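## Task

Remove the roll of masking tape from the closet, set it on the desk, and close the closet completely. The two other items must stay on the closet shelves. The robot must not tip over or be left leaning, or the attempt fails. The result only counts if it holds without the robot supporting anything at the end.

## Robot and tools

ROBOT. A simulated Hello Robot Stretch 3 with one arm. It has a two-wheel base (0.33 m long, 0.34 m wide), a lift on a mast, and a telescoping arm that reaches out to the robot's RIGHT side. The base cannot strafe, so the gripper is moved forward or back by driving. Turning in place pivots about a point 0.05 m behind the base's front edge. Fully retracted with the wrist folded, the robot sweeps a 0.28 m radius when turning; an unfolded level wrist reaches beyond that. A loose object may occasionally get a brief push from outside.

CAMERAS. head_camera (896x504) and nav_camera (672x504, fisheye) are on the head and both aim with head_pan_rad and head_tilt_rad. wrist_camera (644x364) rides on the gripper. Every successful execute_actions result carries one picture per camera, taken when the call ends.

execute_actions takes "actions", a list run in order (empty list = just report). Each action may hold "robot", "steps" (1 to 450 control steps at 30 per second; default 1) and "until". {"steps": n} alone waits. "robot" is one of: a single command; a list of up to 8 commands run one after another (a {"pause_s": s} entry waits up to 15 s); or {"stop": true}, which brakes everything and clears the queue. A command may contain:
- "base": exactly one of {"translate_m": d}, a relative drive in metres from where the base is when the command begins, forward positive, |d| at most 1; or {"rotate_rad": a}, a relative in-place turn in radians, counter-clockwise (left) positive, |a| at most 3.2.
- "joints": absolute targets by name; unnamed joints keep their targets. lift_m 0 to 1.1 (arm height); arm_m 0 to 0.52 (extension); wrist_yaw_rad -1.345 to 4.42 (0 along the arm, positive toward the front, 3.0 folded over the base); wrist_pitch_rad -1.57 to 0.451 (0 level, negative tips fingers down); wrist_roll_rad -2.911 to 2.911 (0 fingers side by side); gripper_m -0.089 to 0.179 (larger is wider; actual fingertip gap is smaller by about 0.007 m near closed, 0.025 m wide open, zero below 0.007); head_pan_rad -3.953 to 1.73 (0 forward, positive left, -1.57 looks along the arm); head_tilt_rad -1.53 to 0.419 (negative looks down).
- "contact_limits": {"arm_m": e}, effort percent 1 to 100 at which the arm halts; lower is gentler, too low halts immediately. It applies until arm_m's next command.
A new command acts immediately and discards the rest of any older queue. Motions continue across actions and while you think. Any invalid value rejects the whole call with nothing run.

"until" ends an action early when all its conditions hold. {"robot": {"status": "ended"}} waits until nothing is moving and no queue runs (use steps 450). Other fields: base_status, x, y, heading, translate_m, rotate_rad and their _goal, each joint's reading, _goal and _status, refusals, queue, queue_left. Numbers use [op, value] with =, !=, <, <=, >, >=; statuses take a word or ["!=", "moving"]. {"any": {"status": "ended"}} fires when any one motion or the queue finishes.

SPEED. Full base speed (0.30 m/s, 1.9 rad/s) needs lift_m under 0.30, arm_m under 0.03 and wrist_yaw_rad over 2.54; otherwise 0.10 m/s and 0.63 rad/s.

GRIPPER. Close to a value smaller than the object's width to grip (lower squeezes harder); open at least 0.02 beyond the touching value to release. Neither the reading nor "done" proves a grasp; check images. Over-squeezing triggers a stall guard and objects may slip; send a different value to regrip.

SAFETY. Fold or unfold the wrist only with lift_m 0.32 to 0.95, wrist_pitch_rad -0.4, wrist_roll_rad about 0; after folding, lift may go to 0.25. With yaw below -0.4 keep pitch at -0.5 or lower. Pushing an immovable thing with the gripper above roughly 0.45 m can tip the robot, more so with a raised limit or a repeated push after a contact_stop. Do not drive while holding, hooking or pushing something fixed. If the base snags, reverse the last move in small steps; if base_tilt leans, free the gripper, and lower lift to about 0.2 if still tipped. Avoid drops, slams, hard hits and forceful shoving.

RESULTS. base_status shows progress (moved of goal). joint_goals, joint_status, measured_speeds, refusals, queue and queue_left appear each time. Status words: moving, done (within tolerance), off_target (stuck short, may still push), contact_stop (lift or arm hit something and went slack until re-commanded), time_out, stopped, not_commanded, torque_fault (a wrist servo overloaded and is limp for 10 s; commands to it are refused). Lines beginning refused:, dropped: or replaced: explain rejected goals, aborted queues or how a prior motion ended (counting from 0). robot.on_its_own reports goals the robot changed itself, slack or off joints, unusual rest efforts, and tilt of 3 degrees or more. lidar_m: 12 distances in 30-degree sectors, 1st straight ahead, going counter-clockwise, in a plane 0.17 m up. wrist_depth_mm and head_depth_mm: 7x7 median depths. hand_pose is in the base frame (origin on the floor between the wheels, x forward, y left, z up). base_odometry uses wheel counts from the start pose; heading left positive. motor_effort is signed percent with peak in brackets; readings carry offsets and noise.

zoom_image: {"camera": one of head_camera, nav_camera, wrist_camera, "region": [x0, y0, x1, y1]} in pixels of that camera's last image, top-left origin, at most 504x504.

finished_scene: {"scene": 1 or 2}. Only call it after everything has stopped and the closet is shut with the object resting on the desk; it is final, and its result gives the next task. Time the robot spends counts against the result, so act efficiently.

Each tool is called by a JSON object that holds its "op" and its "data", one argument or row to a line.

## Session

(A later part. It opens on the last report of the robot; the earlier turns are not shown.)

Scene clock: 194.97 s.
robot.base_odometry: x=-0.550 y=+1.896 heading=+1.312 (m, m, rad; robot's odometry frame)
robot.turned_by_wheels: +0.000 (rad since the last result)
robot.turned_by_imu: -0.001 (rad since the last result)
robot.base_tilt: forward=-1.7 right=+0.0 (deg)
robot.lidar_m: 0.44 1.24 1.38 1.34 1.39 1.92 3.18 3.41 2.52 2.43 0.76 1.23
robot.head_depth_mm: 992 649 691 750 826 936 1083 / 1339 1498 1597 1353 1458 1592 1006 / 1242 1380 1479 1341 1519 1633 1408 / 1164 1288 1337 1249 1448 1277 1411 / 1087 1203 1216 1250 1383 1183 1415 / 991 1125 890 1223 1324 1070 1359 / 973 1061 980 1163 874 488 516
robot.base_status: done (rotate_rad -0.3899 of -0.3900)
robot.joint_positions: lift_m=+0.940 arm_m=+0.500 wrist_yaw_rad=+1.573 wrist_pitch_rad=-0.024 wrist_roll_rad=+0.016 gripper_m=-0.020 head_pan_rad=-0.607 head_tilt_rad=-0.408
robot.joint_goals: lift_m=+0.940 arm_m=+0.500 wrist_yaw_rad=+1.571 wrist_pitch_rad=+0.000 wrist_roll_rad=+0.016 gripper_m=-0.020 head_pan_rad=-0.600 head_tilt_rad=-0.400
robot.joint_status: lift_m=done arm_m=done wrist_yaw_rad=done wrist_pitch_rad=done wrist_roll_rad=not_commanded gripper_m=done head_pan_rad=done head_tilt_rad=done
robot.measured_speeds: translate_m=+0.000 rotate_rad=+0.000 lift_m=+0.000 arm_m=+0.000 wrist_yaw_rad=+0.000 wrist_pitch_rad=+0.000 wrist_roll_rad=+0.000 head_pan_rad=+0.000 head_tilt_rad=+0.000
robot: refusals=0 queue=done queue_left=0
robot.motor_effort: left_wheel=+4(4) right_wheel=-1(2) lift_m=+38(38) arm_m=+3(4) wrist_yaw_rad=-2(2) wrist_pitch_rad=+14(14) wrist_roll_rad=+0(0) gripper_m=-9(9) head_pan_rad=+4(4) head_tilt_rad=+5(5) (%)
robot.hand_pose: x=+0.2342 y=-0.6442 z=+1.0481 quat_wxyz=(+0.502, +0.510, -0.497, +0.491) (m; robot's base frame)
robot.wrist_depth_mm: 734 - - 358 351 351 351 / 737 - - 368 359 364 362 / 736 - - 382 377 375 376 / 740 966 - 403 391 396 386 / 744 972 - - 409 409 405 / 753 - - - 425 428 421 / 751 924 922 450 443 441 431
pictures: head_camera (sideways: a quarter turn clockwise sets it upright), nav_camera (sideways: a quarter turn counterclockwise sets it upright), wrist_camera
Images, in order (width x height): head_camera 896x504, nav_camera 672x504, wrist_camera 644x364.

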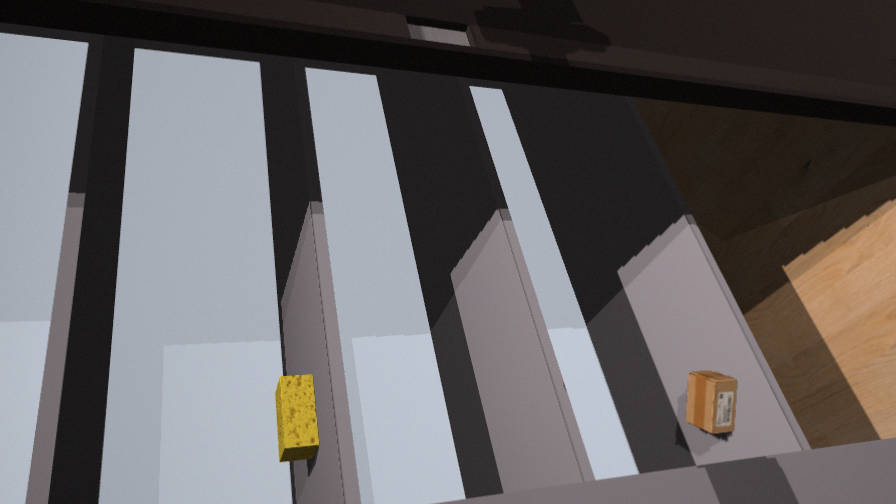

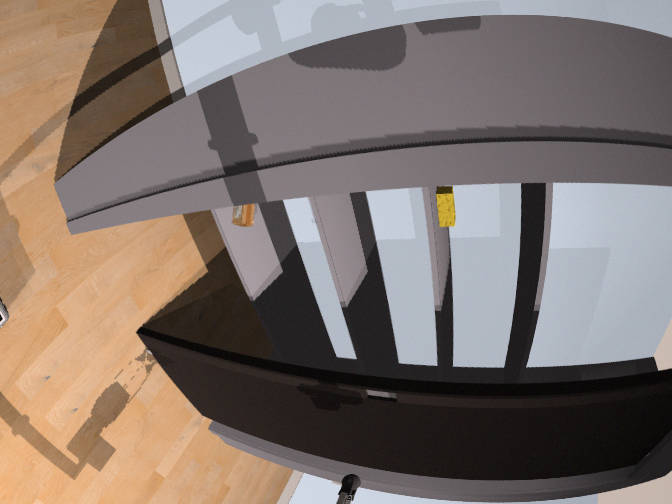

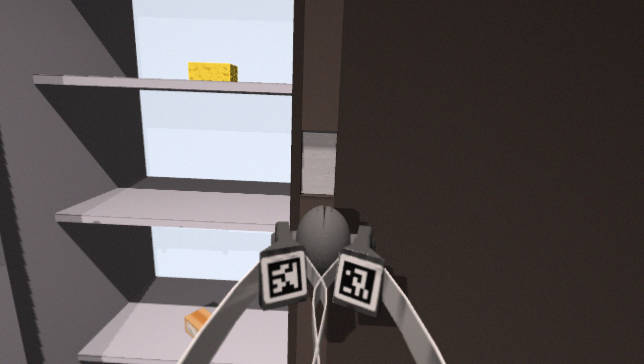

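{"op": "execute_actions", "data": {
  "actions": [
    {"robot":{"base":{"translate_m":0.16},"joints":{"arm_m":0.497}},"steps":450,"until":{"robot":{"status":"ended"}}}
  ]
}}

{"op": "execute_actions", "data": {
  "actions": []
}}

Scene clock: 198.13 s.
robot.base_odometry: x=-0.509 y=+2.050 heading=+1.312 (m, m, rad; robot's odometry frame)
robot.turned_by_wheels: +0.000 (rad since the last result)
robot.turned_by_imu: +0.000 (rad since the last result)
robot.base_tilt: forward=-1.7 right=+0.0 (deg)
robot.lidar_m: 0.29 0.30 1.38 1.34 1.39 1.91 3.32 3.42 2.51 1.16 0.68 0.29
robot.head_depth_mm: 1200 1406 1482 1261 1521 1635 1406 / 1128 1293 1208 1254 1458 1276 1409 / 969 1191 1200 1255 1327 1144 1412 / 811 1105 999 1225 973 1141 1334 / 700 1032 762 1158 879 1139 970 / 702 971 740 1093 795 311 337 / - - - - - 287 311
robot.base_status: done (translate_m +0.1600 of +0.1600)
robot.joint_positions: lift_m=+0.940 arm_m=+0.497 wrist_yaw_rad=+1.572 wrist_pitch_rad=-0.024 wrist_roll_rad=+0.016 gripper_m=-0.020 head_pan_rad=-0.607 head_tilt_rad=-0.408
robot.joint_goals: lift_m=+0.940 arm_m=+0.497 wrist_yaw_rad=+1.571 wrist_pitch_rad=+0.000 wrist_roll_rad=+0.016 gripper_m=-0.020 head_pan_rad=-0.600 head_tilt_rad=-0.400
robot.joint_status: lift_m=done arm_m=done wrist_yaw_rad=done wrist_pitch_rad=done wrist_roll_rad=not_commanded gripper_m=done head_pan_rad=done head_tilt_rad=done
robot.measured_speeds: translate_m=+0.000 rotate_rad=+0.000 lift_m=+0.000 arm_m=+0.000 wrist_yaw_rad=+0.000 wrist_pitch_rad=+0.000 wrist_roll_rad=+0.000 head_pan_rad=+0.000 head_tilt_rad=+0.000
robot: refusals=0 queue=done queue_left=0
robot.motor_effort: left_wheel=+3(9) right_wheel=-2(3) lift_m=+39(39) arm_m=-2(5) wrist_yaw_rad=-1(2) wrist_pitch_rad=+14(14) wrist_roll_rad=+0(0) gripper_m=-9(9) head_pan_rad=+4(3) head_tilt_rad=+4(4) (%)
robot.hand_pose: x=+0.2342 y=-0.6420 z=+1.0481 quat_wxyz=(+0.502, +0.510, -0.497, +0.490) (m; robot's base frame)
robot.wrist_depth_mm: 725 919 884 208 207 205 204 / 706 861 624 215 213 213 210 / 751 953 942 223 222 221 219 / 744 985 965 242 232 227 227 / 656 664 682 - 237 236 236 / 754 - - - 248 247 246 / 766 906 886 264 261 257 257
pictures: head_camera (sideways: a quarter turn clockwise sets it upright), nav_camera (sideways: a quarter turn counterclockwise sets it upright), wrist_camera
Images, in order (width x height): head_camera 896x504, nav_camera 672x504, wrist_camera 644x364.

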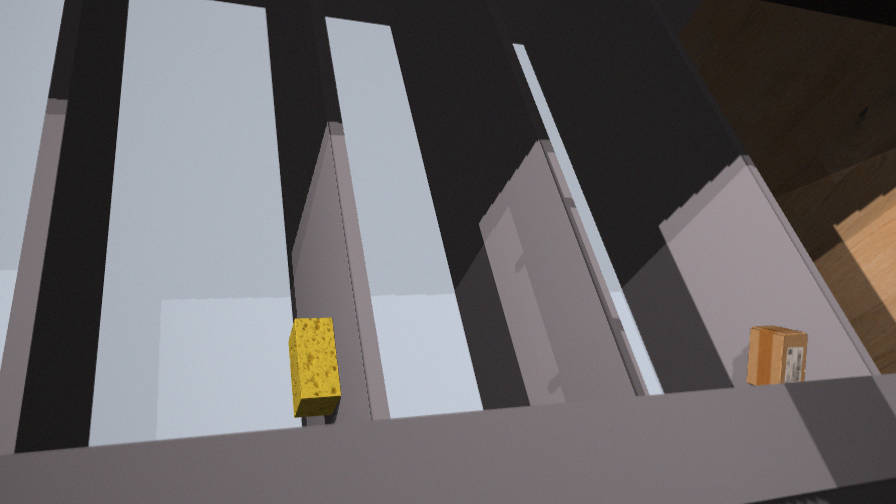

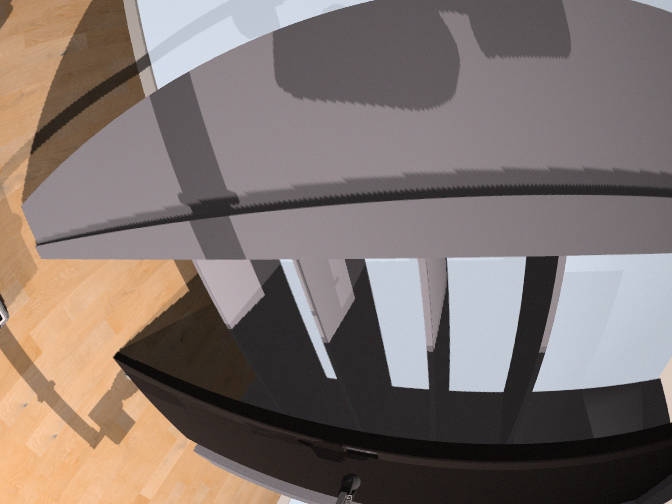

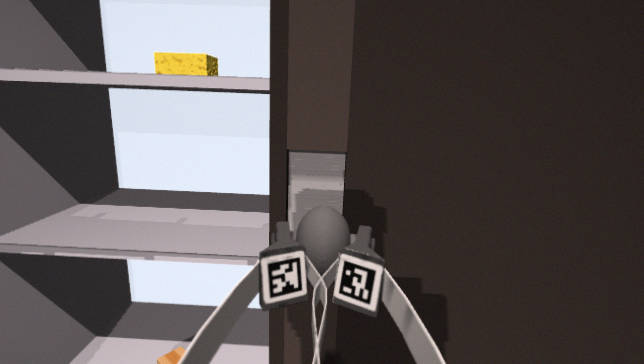

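Scene clock: 198.13 s.
robot.base_odometry: x=-0.509 y=+2.050 heading=+1.312 (m, m, rad; robot's odometry frame)
robot.turned_by_wheels: +0.000 (rad since the last result)
robot.turned_by_imu: +0.000 (rad since the last result)
robot.base_tilt: forward=-1.7 right=+0.0 (deg)
robot.lidar_m: 0.29 0.30 1.38 1.34 1.39 1.91 3.32 3.42 2.51 1.16 0.68 0.29
robot.head_depth_mm: 1200 1406 1482 1261 1521 1635 1406 / 1128 1293 1208 1254 1458 1276 1409 / 969 1191 1200 1255 1327 1144 1412 / 811 1105 999 1225 973 1141 1334 / 700 1032 762 1158 879 1139 970 / 702 971 740 1093 795 311 337 / - - - - - 287 311
robot.base_status: done (translate_m +0.1600 of +0.1600)
robot.joint_positions: lift_m=+0.940 arm_m=+0.497 wrist_yaw_rad=+1.572 wrist_pitch_rad=-0.024 wrist_roll_rad=+0.016 gripper_m=-0.020 head_pan_rad=-0.607 head_tilt_rad=-0.408
robot.joint_goals: lift_m=+0.940 arm_m=+0.497 wrist_yaw_rad=+1.571 wrist_pitch_rad=+0.000 wrist_roll_rad=+0.016 gripper_m=-0.020 head_pan_rad=-0.600 head_tilt_rad=-0.400
robot.joint_status: lift_m=done arm_m=done wrist_yaw_rad=done wrist_pitch_rad=done wrist_roll_rad=not_commanded gripper_m=done head_pan_rad=done head_tilt_rad=done
robot.measured_speeds: translate_m=+0.000 rotate_rad=+0.000 lift_m=+0.000 arm_m=+0.000 wrist_yaw_rad=+0.000 wrist_pitch_rad=+0.000 wrist_roll_rad=+0.000 head_pan_rad=+0.000 head_tilt_rad=+0.000
robot: refusals=0 queue=done queue_left=0
robot.motor_effort: left_wheel=+3(9) right_wheel=-2(3) lift_m=+39(39) arm_m=-2(5) wrist_yaw_rad=-1(2) wrist_pitch_rad=+14(14) wrist_roll_rad=+0(0) gripper_m=-9(9) head_pan_rad=+4(3) head_tilt_rad=+4(4) (%)
robot.hand_pose: x=+0.2342 y=-0.6420 z=+1.0481 quat_wxyz=(+0.502, +0.510, -0.497, +0.490) (m; robot's base frame)
robot.wrist_depth_mm: 725 919 884 208 207 205 204 / 706 861 624 215 213 213 210 / 751 953 942 223 222 221 219 / 744 985 965 242 232 227 227 / 656 664 682 - 237 236 236 / 754 - - - 248 247 246 / 766 906 886 264 261 257 257
pictures: head_camera (sideways: a quarter turn clockwise sets it upright), nav_camera (sideways: a quarter turn counterclockwise sets it upright), wrist_camera
Images, in order (width x height): head_camera 896x504, nav_camera 672x504, wrist_camera 644x364.

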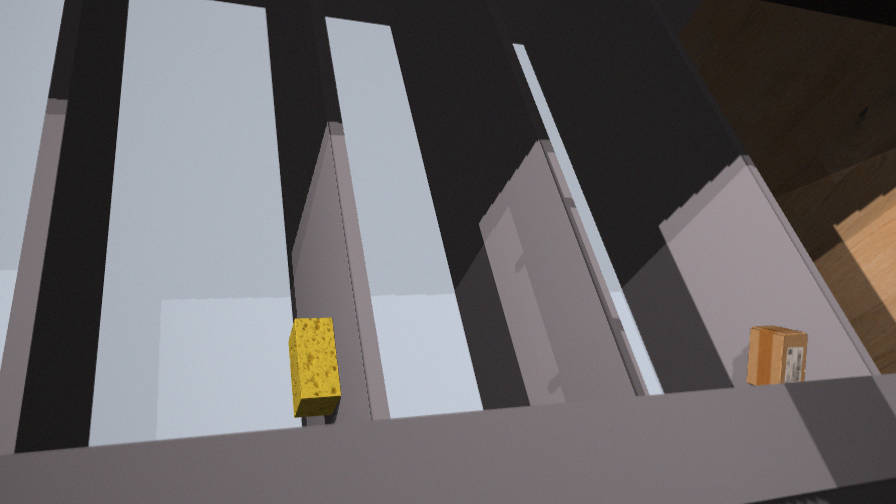

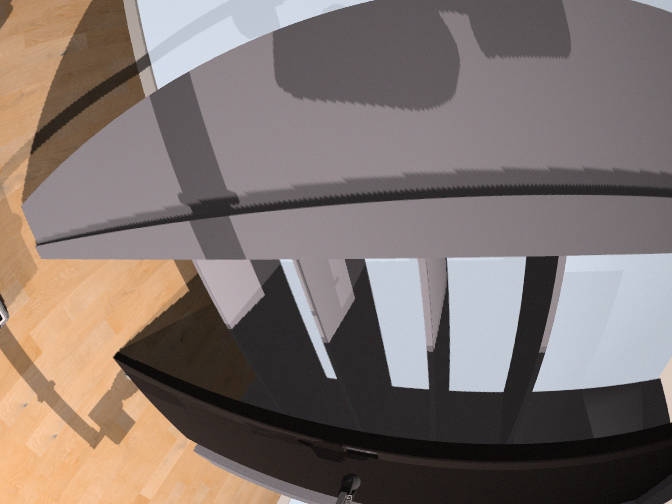

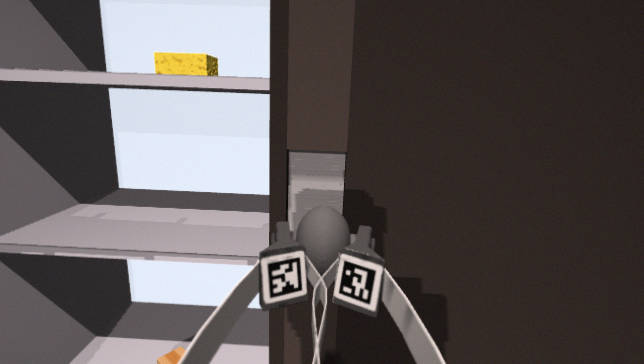

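{"op": "execute_actions", "data": {
  "actions": [
    {"robot":[{"base":{"rotate_rad":-0.02},"joints":{"arm_m":0.49,"head_pan_rad":-0.4,"head_tilt_rad":-0.6}},{"base":{"translate_m":0.05}}],"steps":450,"until":{"robot":{"status":"ended"}}}
  ]
}}

Scene clock: 201.70 s.
robot.base_odometry: x=-0.496 y=+2.098 heading=+1.292 (m, m, rad; robot's odometry frame)
robot.turned_by_wheels: -0.020 (rad since the last result)
robot.turned_by_imu: -0.021 (rad since the last result)
robot.base_tilt: forward=-1.5 right=+0.0 (deg)
robot.lidar_m: 0.24 0.25 1.37 1.34 1.38 1.88 3.39 3.46 2.53 1.05 0.65 0.24
robot.head_depth_mm: 1004 866 1193 937 1187 1484 1248 / 960 863 1156 893 1194 1409 1243 / 917 677 1097 852 1190 1365 1242 / - - - - 655 330 399 / - - - - - 301 359 / - - - - - 298 344 / - - - - - 289 319
robot.base_status: done (translate_m +0.0500 of +0.0500)
robot.joint_positions: lift_m=+0.940 arm_m=+0.490 wrist_yaw_rad=+1.572 wrist_pitch_rad=-0.024 wrist_roll_rad=+0.016 gripper_m=-0.020 head_pan_rad=-0.407 head_tilt_rad=-0.593
robot.joint_goals: lift_m=+0.940 arm_m=+0.490 wrist_yaw_rad=+1.571 wrist_pitch_rad=+0.000 wrist_roll_rad=+0.016 gripper_m=-0.020 head_pan_rad=-0.400 head_tilt_rad=-0.600
robot.joint_status: lift_m=done arm_m=done wrist_yaw_rad=done wrist_pitch_rad=done wrist_roll_rad=not_commanded gripper_m=done head_pan_rad=done head_tilt_rad=done
robot.measured_speeds: translate_m=+0.000 rotate_rad=+0.000 lift_m=+0.000 arm_m=+0.000 wrist_yaw_rad=+0.000 wrist_pitch_rad=+0.000 wrist_roll_rad=+0.000 head_pan_rad=+0.000 head_tilt_rad=+0.000
robot: refusals=0 queue=done queue_left=0
robot.motor_effort: left_wheel=+3(13) right_wheel=-2(7) lift_m=+39(39) arm_m=-2(2) wrist_yaw_rad=-1(2) wrist_pitch_rad=+14(14) wrist_roll_rad=+0(0) gripper_m=-8(9) head_pan_rad=+4(24) head_tilt_rad=-4(23) (%)
robot.hand_pose: x=+0.2342 y=-0.6350 z=+1.0481 quat_wxyz=(+0.502, +0.510, -0.497, +0.490) (m; robot's base frame)
robot.wrist_depth_mm: 713 851 854 174 174 172 172 / 724 795 581 179 180 179 179 / 760 898 905 186 187 187 185 / 762 939 942 204 192 192 192 / 649 661 660 - 201 200 199 / 756 - - - 208 209 210 / 780 910 848 220 218 217 218
pictures: head_camera (sideways: a quarter turn clockwise sets it upright), nav_camera (sideways: a quarter turn counterclockwise sets it upright), wrist_camera
Images, in order (width x height): head_camera 896x504, nav_camera 672x504, wrist_camera 644x364.

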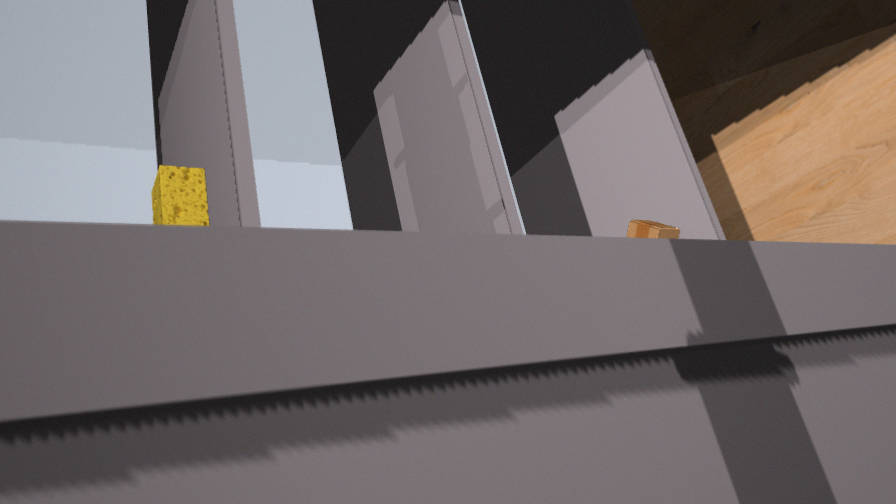

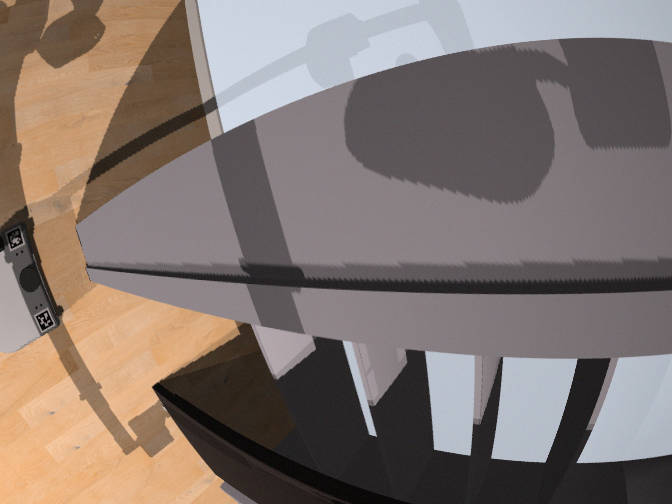

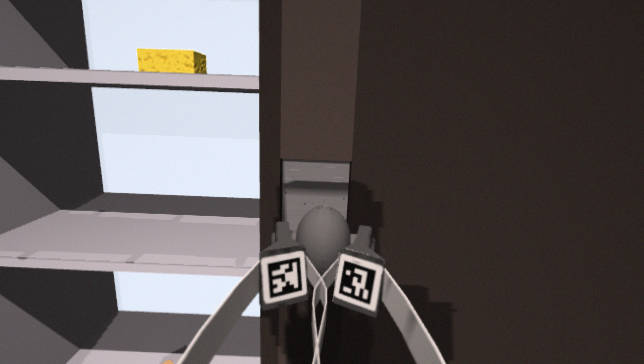

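{"op": "execute_actions", "data": {
  "actions": [
    {"robot":[{"joints":{"arm_m":0.487}},{"base":{"translate_m":0.018}},{"joints":{"arm_m":0.0},"contact_limits":{"arm_m":28}}],"steps":450,"until":{"robot":{"status":"ended"}}}
  ]
}}

Scene clock: 208.17 s.
robot.base_odometry: x=-0.491 y=+2.116 heading=+1.292 (m, m, rad; robot's odometry frame)
robot.turned_by_wheels: -0.001 (rad since the last result)
robot.turned_by_imu: -0.005 (rad since the last result)
robot.base_tilt: forward=-1.7 right=+0.0 (deg)
robot.lidar_m: 0.22 0.23 1.35 1.33 1.38 1.86 3.79 3.51 2.54 1.19 0.35 0.22
robot.head_depth_mm: - - 286 314 370 456 552 / - - - 297 346 430 510 / 903 675 1067 306 337 394 467 / - - - - - 301 353 / - - - - - 289 329 / - - - - - 285 316 / - - - - - - 297
robot.base_status: done (translate_m +0.0179 of +0.0180)
robot.joint_positions: lift_m=+0.940 arm_m=+0.001 wrist_yaw_rad=+1.490 wrist_pitch_rad=-0.028 wrist_roll_rad=+0.016 gripper_m=-0.020 head_pan_rad=-0.407 head_tilt_rad=-0.593
robot.joint_goals: lift_m=+0.940 arm_m=+0.000 wrist_yaw_rad=+1.514 wrist_pitch_rad=+0.000 wrist_roll_rad=+0.016 gripper_m=-0.020 head_pan_rad=-0.400 head_tilt_rad=-0.600
robot.joint_status: lift_m=done arm_m=done wrist_yaw_rad=done wrist_pitch_rad=done wrist_roll_rad=not_commanded gripper_m=done head_pan_rad=done head_tilt_rad=done
robot.measured_speeds: translate_m=+0.000 rotate_rad=+0.000 lift_m=+0.000 arm_m=+0.000 wrist_yaw_rad=+0.000 wrist_pitch_rad=+0.000 wrist_roll_rad=+0.000 head_pan_rad=+0.000 head_tilt_rad=+0.000
robot: refusals=0 queue=done queue_left=0
robot.on_its_own: wrist_yaw_rad is held at +1.514, not at your +1.571, by its stall guard, which is not easing now; wrist_yaw_rad is at rest, and its effort (+21) is outside its rest range (-12 to +12)
robot.motor_effort: left_wheel=-3(10) right_wheel=+11(18) lift_m=+38(38) arm_m=-3(11) wrist_yaw_rad=+21(57) wrist_pitch_rad=+16(17) wrist_roll_rad=+0(0) gripper_m=-11(13) head_pan_rad=+4(4) head_tilt_rad=-3(4) (%)
robot.contact_limits: arm_m 28 (drawing in: default 18, maximum 30; extending or still: default 26, maximum 42)
robot.hand_pose: x=+0.2333 y=-0.1669 z=+1.0471 quat_wxyz=(+0.523, +0.490, -0.517, +0.468) (m; robot's base frame)
robot.wrist_depth_mm: 120 121 192 158 159 163 166 / 124 126 195 164 165 170 173 / 129 130 200 169 172 177 180 / 134 135 202 187 181 182 187 / 145 141 205 - 188 191 196 / 156 145 172 - 195 199 205 / 164 153 274 199 202 210 216
pictures: head_camera (sideways: a quarter turn clockwise sets it upright), nav_camera (sideways: a quarter turn counterclockwise sets it upright), wrist_camera
Images, in order (width x height): head_camera 896x504, nav_camera 672x504, wrist_camera 644x364.

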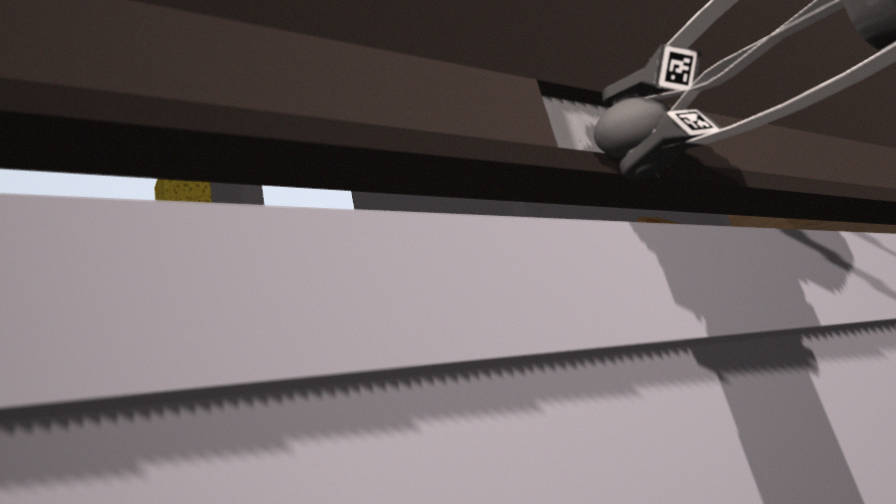

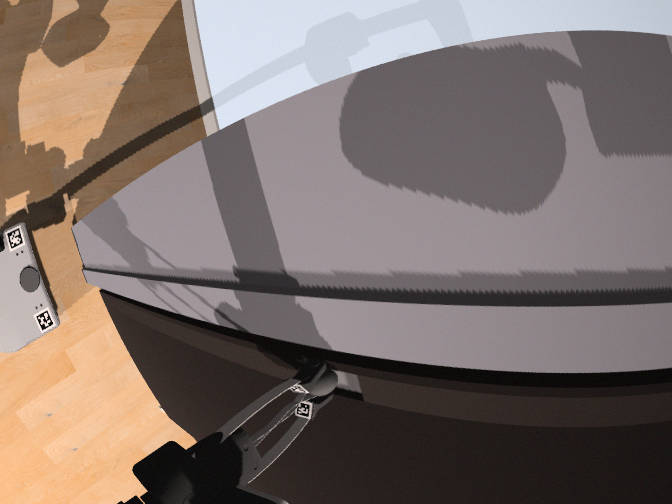

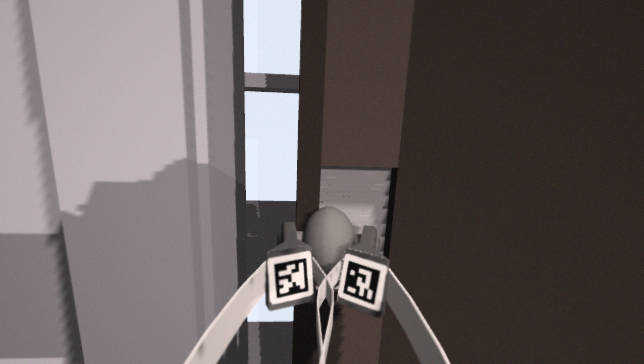

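{"op": "execute_actions", "data": {
  "actions": [
    {"robot":{"joints":{"wrist_yaw_rad":1.68}},"steps":90,"until":{"robot":{"status":"ended"}}}
  ]
}}

Scene clock: 209.47 s.
robot.base_odometry: x=-0.491 y=+2.116 heading=+1.292 (m, m, rad; robot's odometry frame)
robot.turned_by_wheels: +0.000 (rad since the last result)
robot.turned_by_imu: +0.000 (rad since the last result)
robot.base_tilt: forward=-1.7 right=-0.1 (deg)
robot.lidar_m: 0.22 0.23 1.35 1.34 1.38 1.87 3.79 3.47 2.53 1.19 0.35 0.22
robot.head_depth_mm: - - - 312 369 441 558 / - - - 295 339 418 517 / - - - 286 310 393 456 / - - - - - 300 352 / - - - - - 288 327 / - - - - - - 315 / - - - - - - 296
robot.base_status: done (translate_m +0.0180 of +0.0180)
robot.joint_positions: lift_m=+0.940 arm_m=+0.001 wrist_yaw_rad=+1.629 wrist_pitch_rad=-0.027 wrist_roll_rad=+0.016 gripper_m=-0.020 head_pan_rad=-0.407 head_tilt_rad=-0.594
robot.joint_goals: lift_m=+0.940 arm_m=+0.000 wrist_yaw_rad=+1.680 wrist_pitch_rad=+0.000 wrist_roll_rad=+0.016 gripper_m=-0.020 head_pan_rad=-0.400 head_tilt_rad=-0.600
robot.joint_status: lift_m=done arm_m=done wrist_yaw_rad=off_target wrist_pitch_rad=done wrist_roll_rad=not_commanded gripper_m=done head_pan_rad=done head_tilt_rad=done
robot.measured_speeds: translate_m=+0.000 rotate_rad=+0.000 lift_m=+0.000 arm_m=+0.000 wrist_yaw_rad=+0.000 wrist_pitch_rad=+0.000 wrist_roll_rad=+0.000 head_pan_rad=+0.000 head_tilt_rad=+0.000
robot: refusals=0 queue=dropped queue_left=0
robot.motor_effort: left_wheel=-8(20) right_wheel=+6(18) lift_m=+37(37) arm_m=-3(3) wrist_yaw_rad=+46(84) wrist_pitch_rad=+16(17) wrist_roll_rad=+0(0) gripper_m=-13(16) head_pan_rad=+4(4) head_tilt_rad=-4(3) (%)
robot.contact_limits: arm_m 28 (drawing in: default 18, maximum 30; extending or still: default 26, maximum 42)
robot.hand_pose: x=+0.2337 y=-0.1314 z=+1.0474 quat_wxyz=(+0.489, +0.525, -0.482, +0.504) (m; robot's base frame)
robot.wrist_depth_mm: 144 130 127 155 152 150 148 / 149 145 132 159 157 155 153 / 155 152 137 165 163 160 158 / 161 157 142 181 171 167 164 / 168 164 148 177 176 174 171 / 175 172 152 - 183 180 177 / 183 178 161 194 191 188 186
pictures: head_camera (sideways: a quarter turn clockwise sets it upright), nav_camera (sideways: a quarter turn counterclockwise sets it upright), wrist_camera
Images, in order (width x height): head_camera 896x504, nav_camera 672x504, wrist_camera 644x364.

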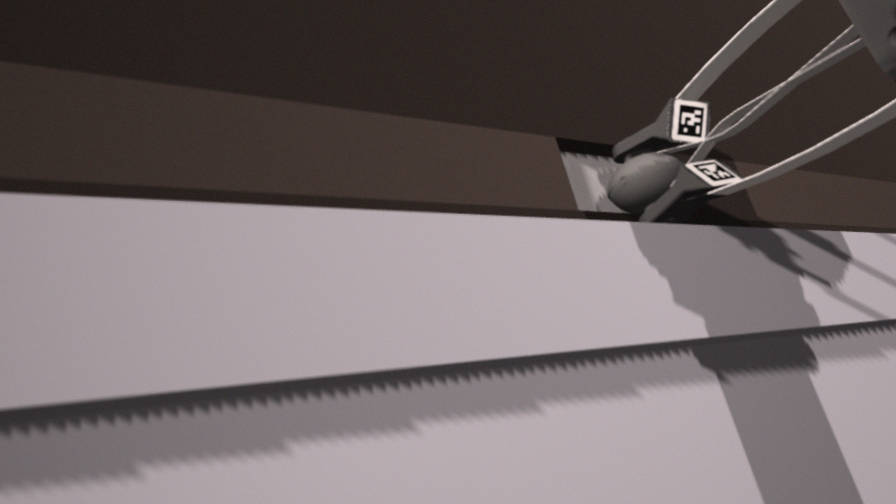

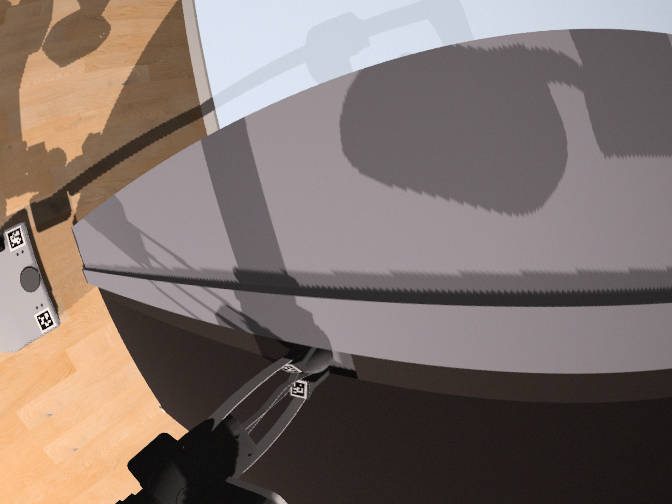

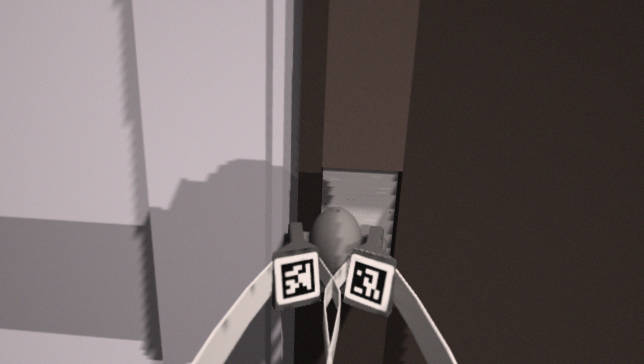

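{"op": "execute_actions", "data": {
  "actions": [
    {"robot":[{"joints":{"wrist_yaw_rad":1.6}},{"base":{"translate_m":-0.12}}],"steps":200,"until":{"robot":{"status":"ended"}}}
  ]
}}

Scene clock: 213.10 s.
robot.base_odometry: x=-0.524 y=+2.000 heading=+1.292 (m, m, rad; robot's odometry frame)
robot.turned_by_wheels: +0.000 (rad since the last result)
robot.turned_by_imu: -0.001 (rad since the last result)
robot.base_tilt: forward=-1.7 right=-0.1 (deg)
robot.lidar_m: 0.34 0.36 1.39 1.33 1.38 1.87 3.30 3.49 2.53 1.36 0.53 0.34
robot.head_depth_mm: 342 383 433 501 591 714 879 / 327 363 408 467 543 669 826 / 312 345 386 437 498 625 737 / 299 329 365 421 471 554 661 / 290 311 321 360 405 465 552 / - - 297 334 382 445 523 / - - 299 330 369 420 485
robot.base_status: done (translate_m -0.1200 of -0.1200)
robot.joint_positions: lift_m=+0.940 arm_m=+0.001 wrist_yaw_rad=+1.598 wrist_pitch_rad=-0.025 wrist_roll_rad=+0.016 gripper_m=-0.020 head_pan_rad=-0.407 head_tilt_rad=-0.594
robot.joint_goals: lift_m=+0.940 arm_m=+0.000 wrist_yaw_rad=+1.600 wrist_pitch_rad=+0.000 wrist_roll_rad=+0.016 gripper_m=-0.020 head_pan_rad=-0.400 head_tilt_rad=-0.600
robot.joint_status: lift_m=done arm_m=done wrist_yaw_rad=done wrist_pitch_rad=done wrist_roll_rad=not_commanded gripper_m=done head_pan_rad=done head_tilt_rad=done
robot.measured_speeds: translate_m=+0.000 rotate_rad=+0.000 lift_m=+0.000 arm_m=+0.000 wrist_yaw_rad=+0.000 wrist_pitch_rad=+0.000 wrist_roll_rad=+0.000 head_pan_rad=+0.000 head_tilt_rad=+0.000
robot: refusals=0 queue=done queue_left=0
robot.motor_effort: left_wheel=+0(8) right_wheel=+0(5) lift_m=+37(37) arm_m=-2(3) wrist_yaw_rad=+1(46) wrist_pitch_rad=+15(16) wrist_roll_rad=+0(0) gripper_m=-9(13) head_pan_rad=+4(4) head_tilt_rad=-3(3) (%)
robot.contact_limits: arm_m 28 (drawing in: default 18, maximum 30; extending or still: default 26, maximum 42)
robot.hand_pose: x=+0.2341 y=-0.1392 z=+1.0478 quat_wxyz=(+0.496, +0.517, -0.490, +0.497) (m; robot's base frame)
robot.wrist_depth_mm: 253 253 242 261 262 259 255 / 268 263 249 274 271 272 268 / - 272 259 282 281 283 277 / - 279 270 301 293 289 290 / - 294 280 - 305 301 301 / - 306 302 - 318 315 314 / - 317 300 332 332 325 324
pictures: head_camera (sideways: a quarter turn clockwise sets it upright), nav_camera (sideways: a quarter turn counterclockwise sets it upright), wrist_camera
Images, in order (width x height): head_camera 896x504, nav_camera 672x504, wrist_camera 644x364.

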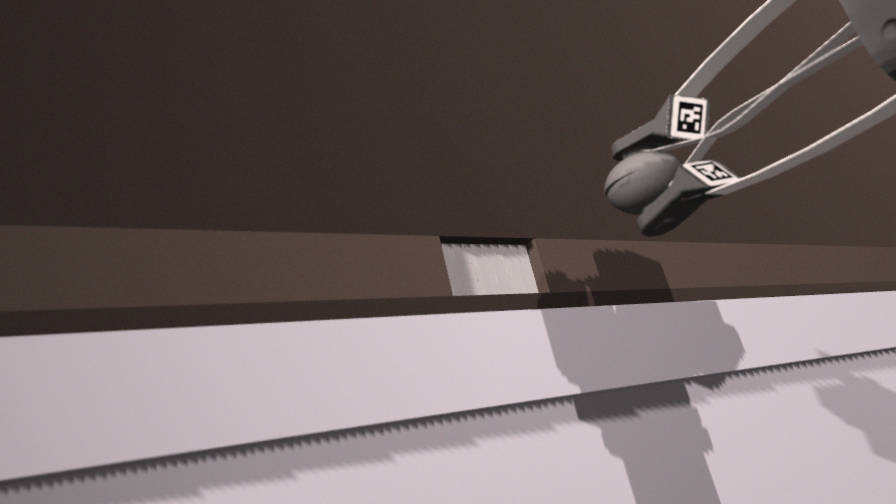

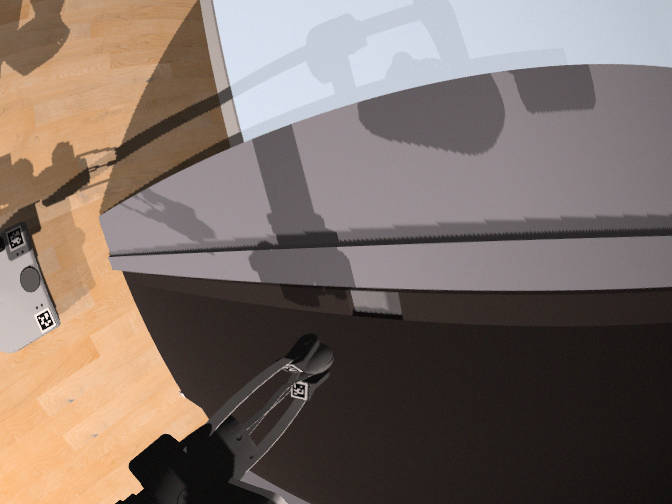

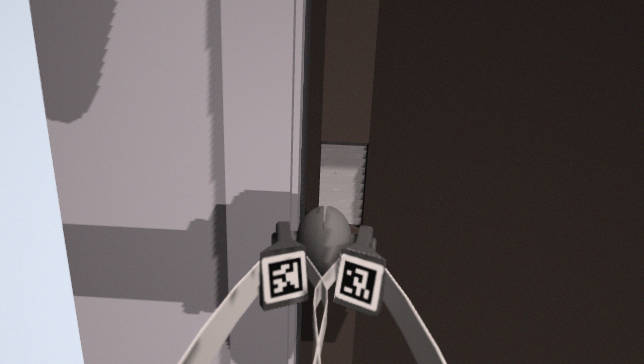

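Looks closed.

{"op": "finished_scene", "data": {
  "scene": 2
}}

The scene is finished: the task was done.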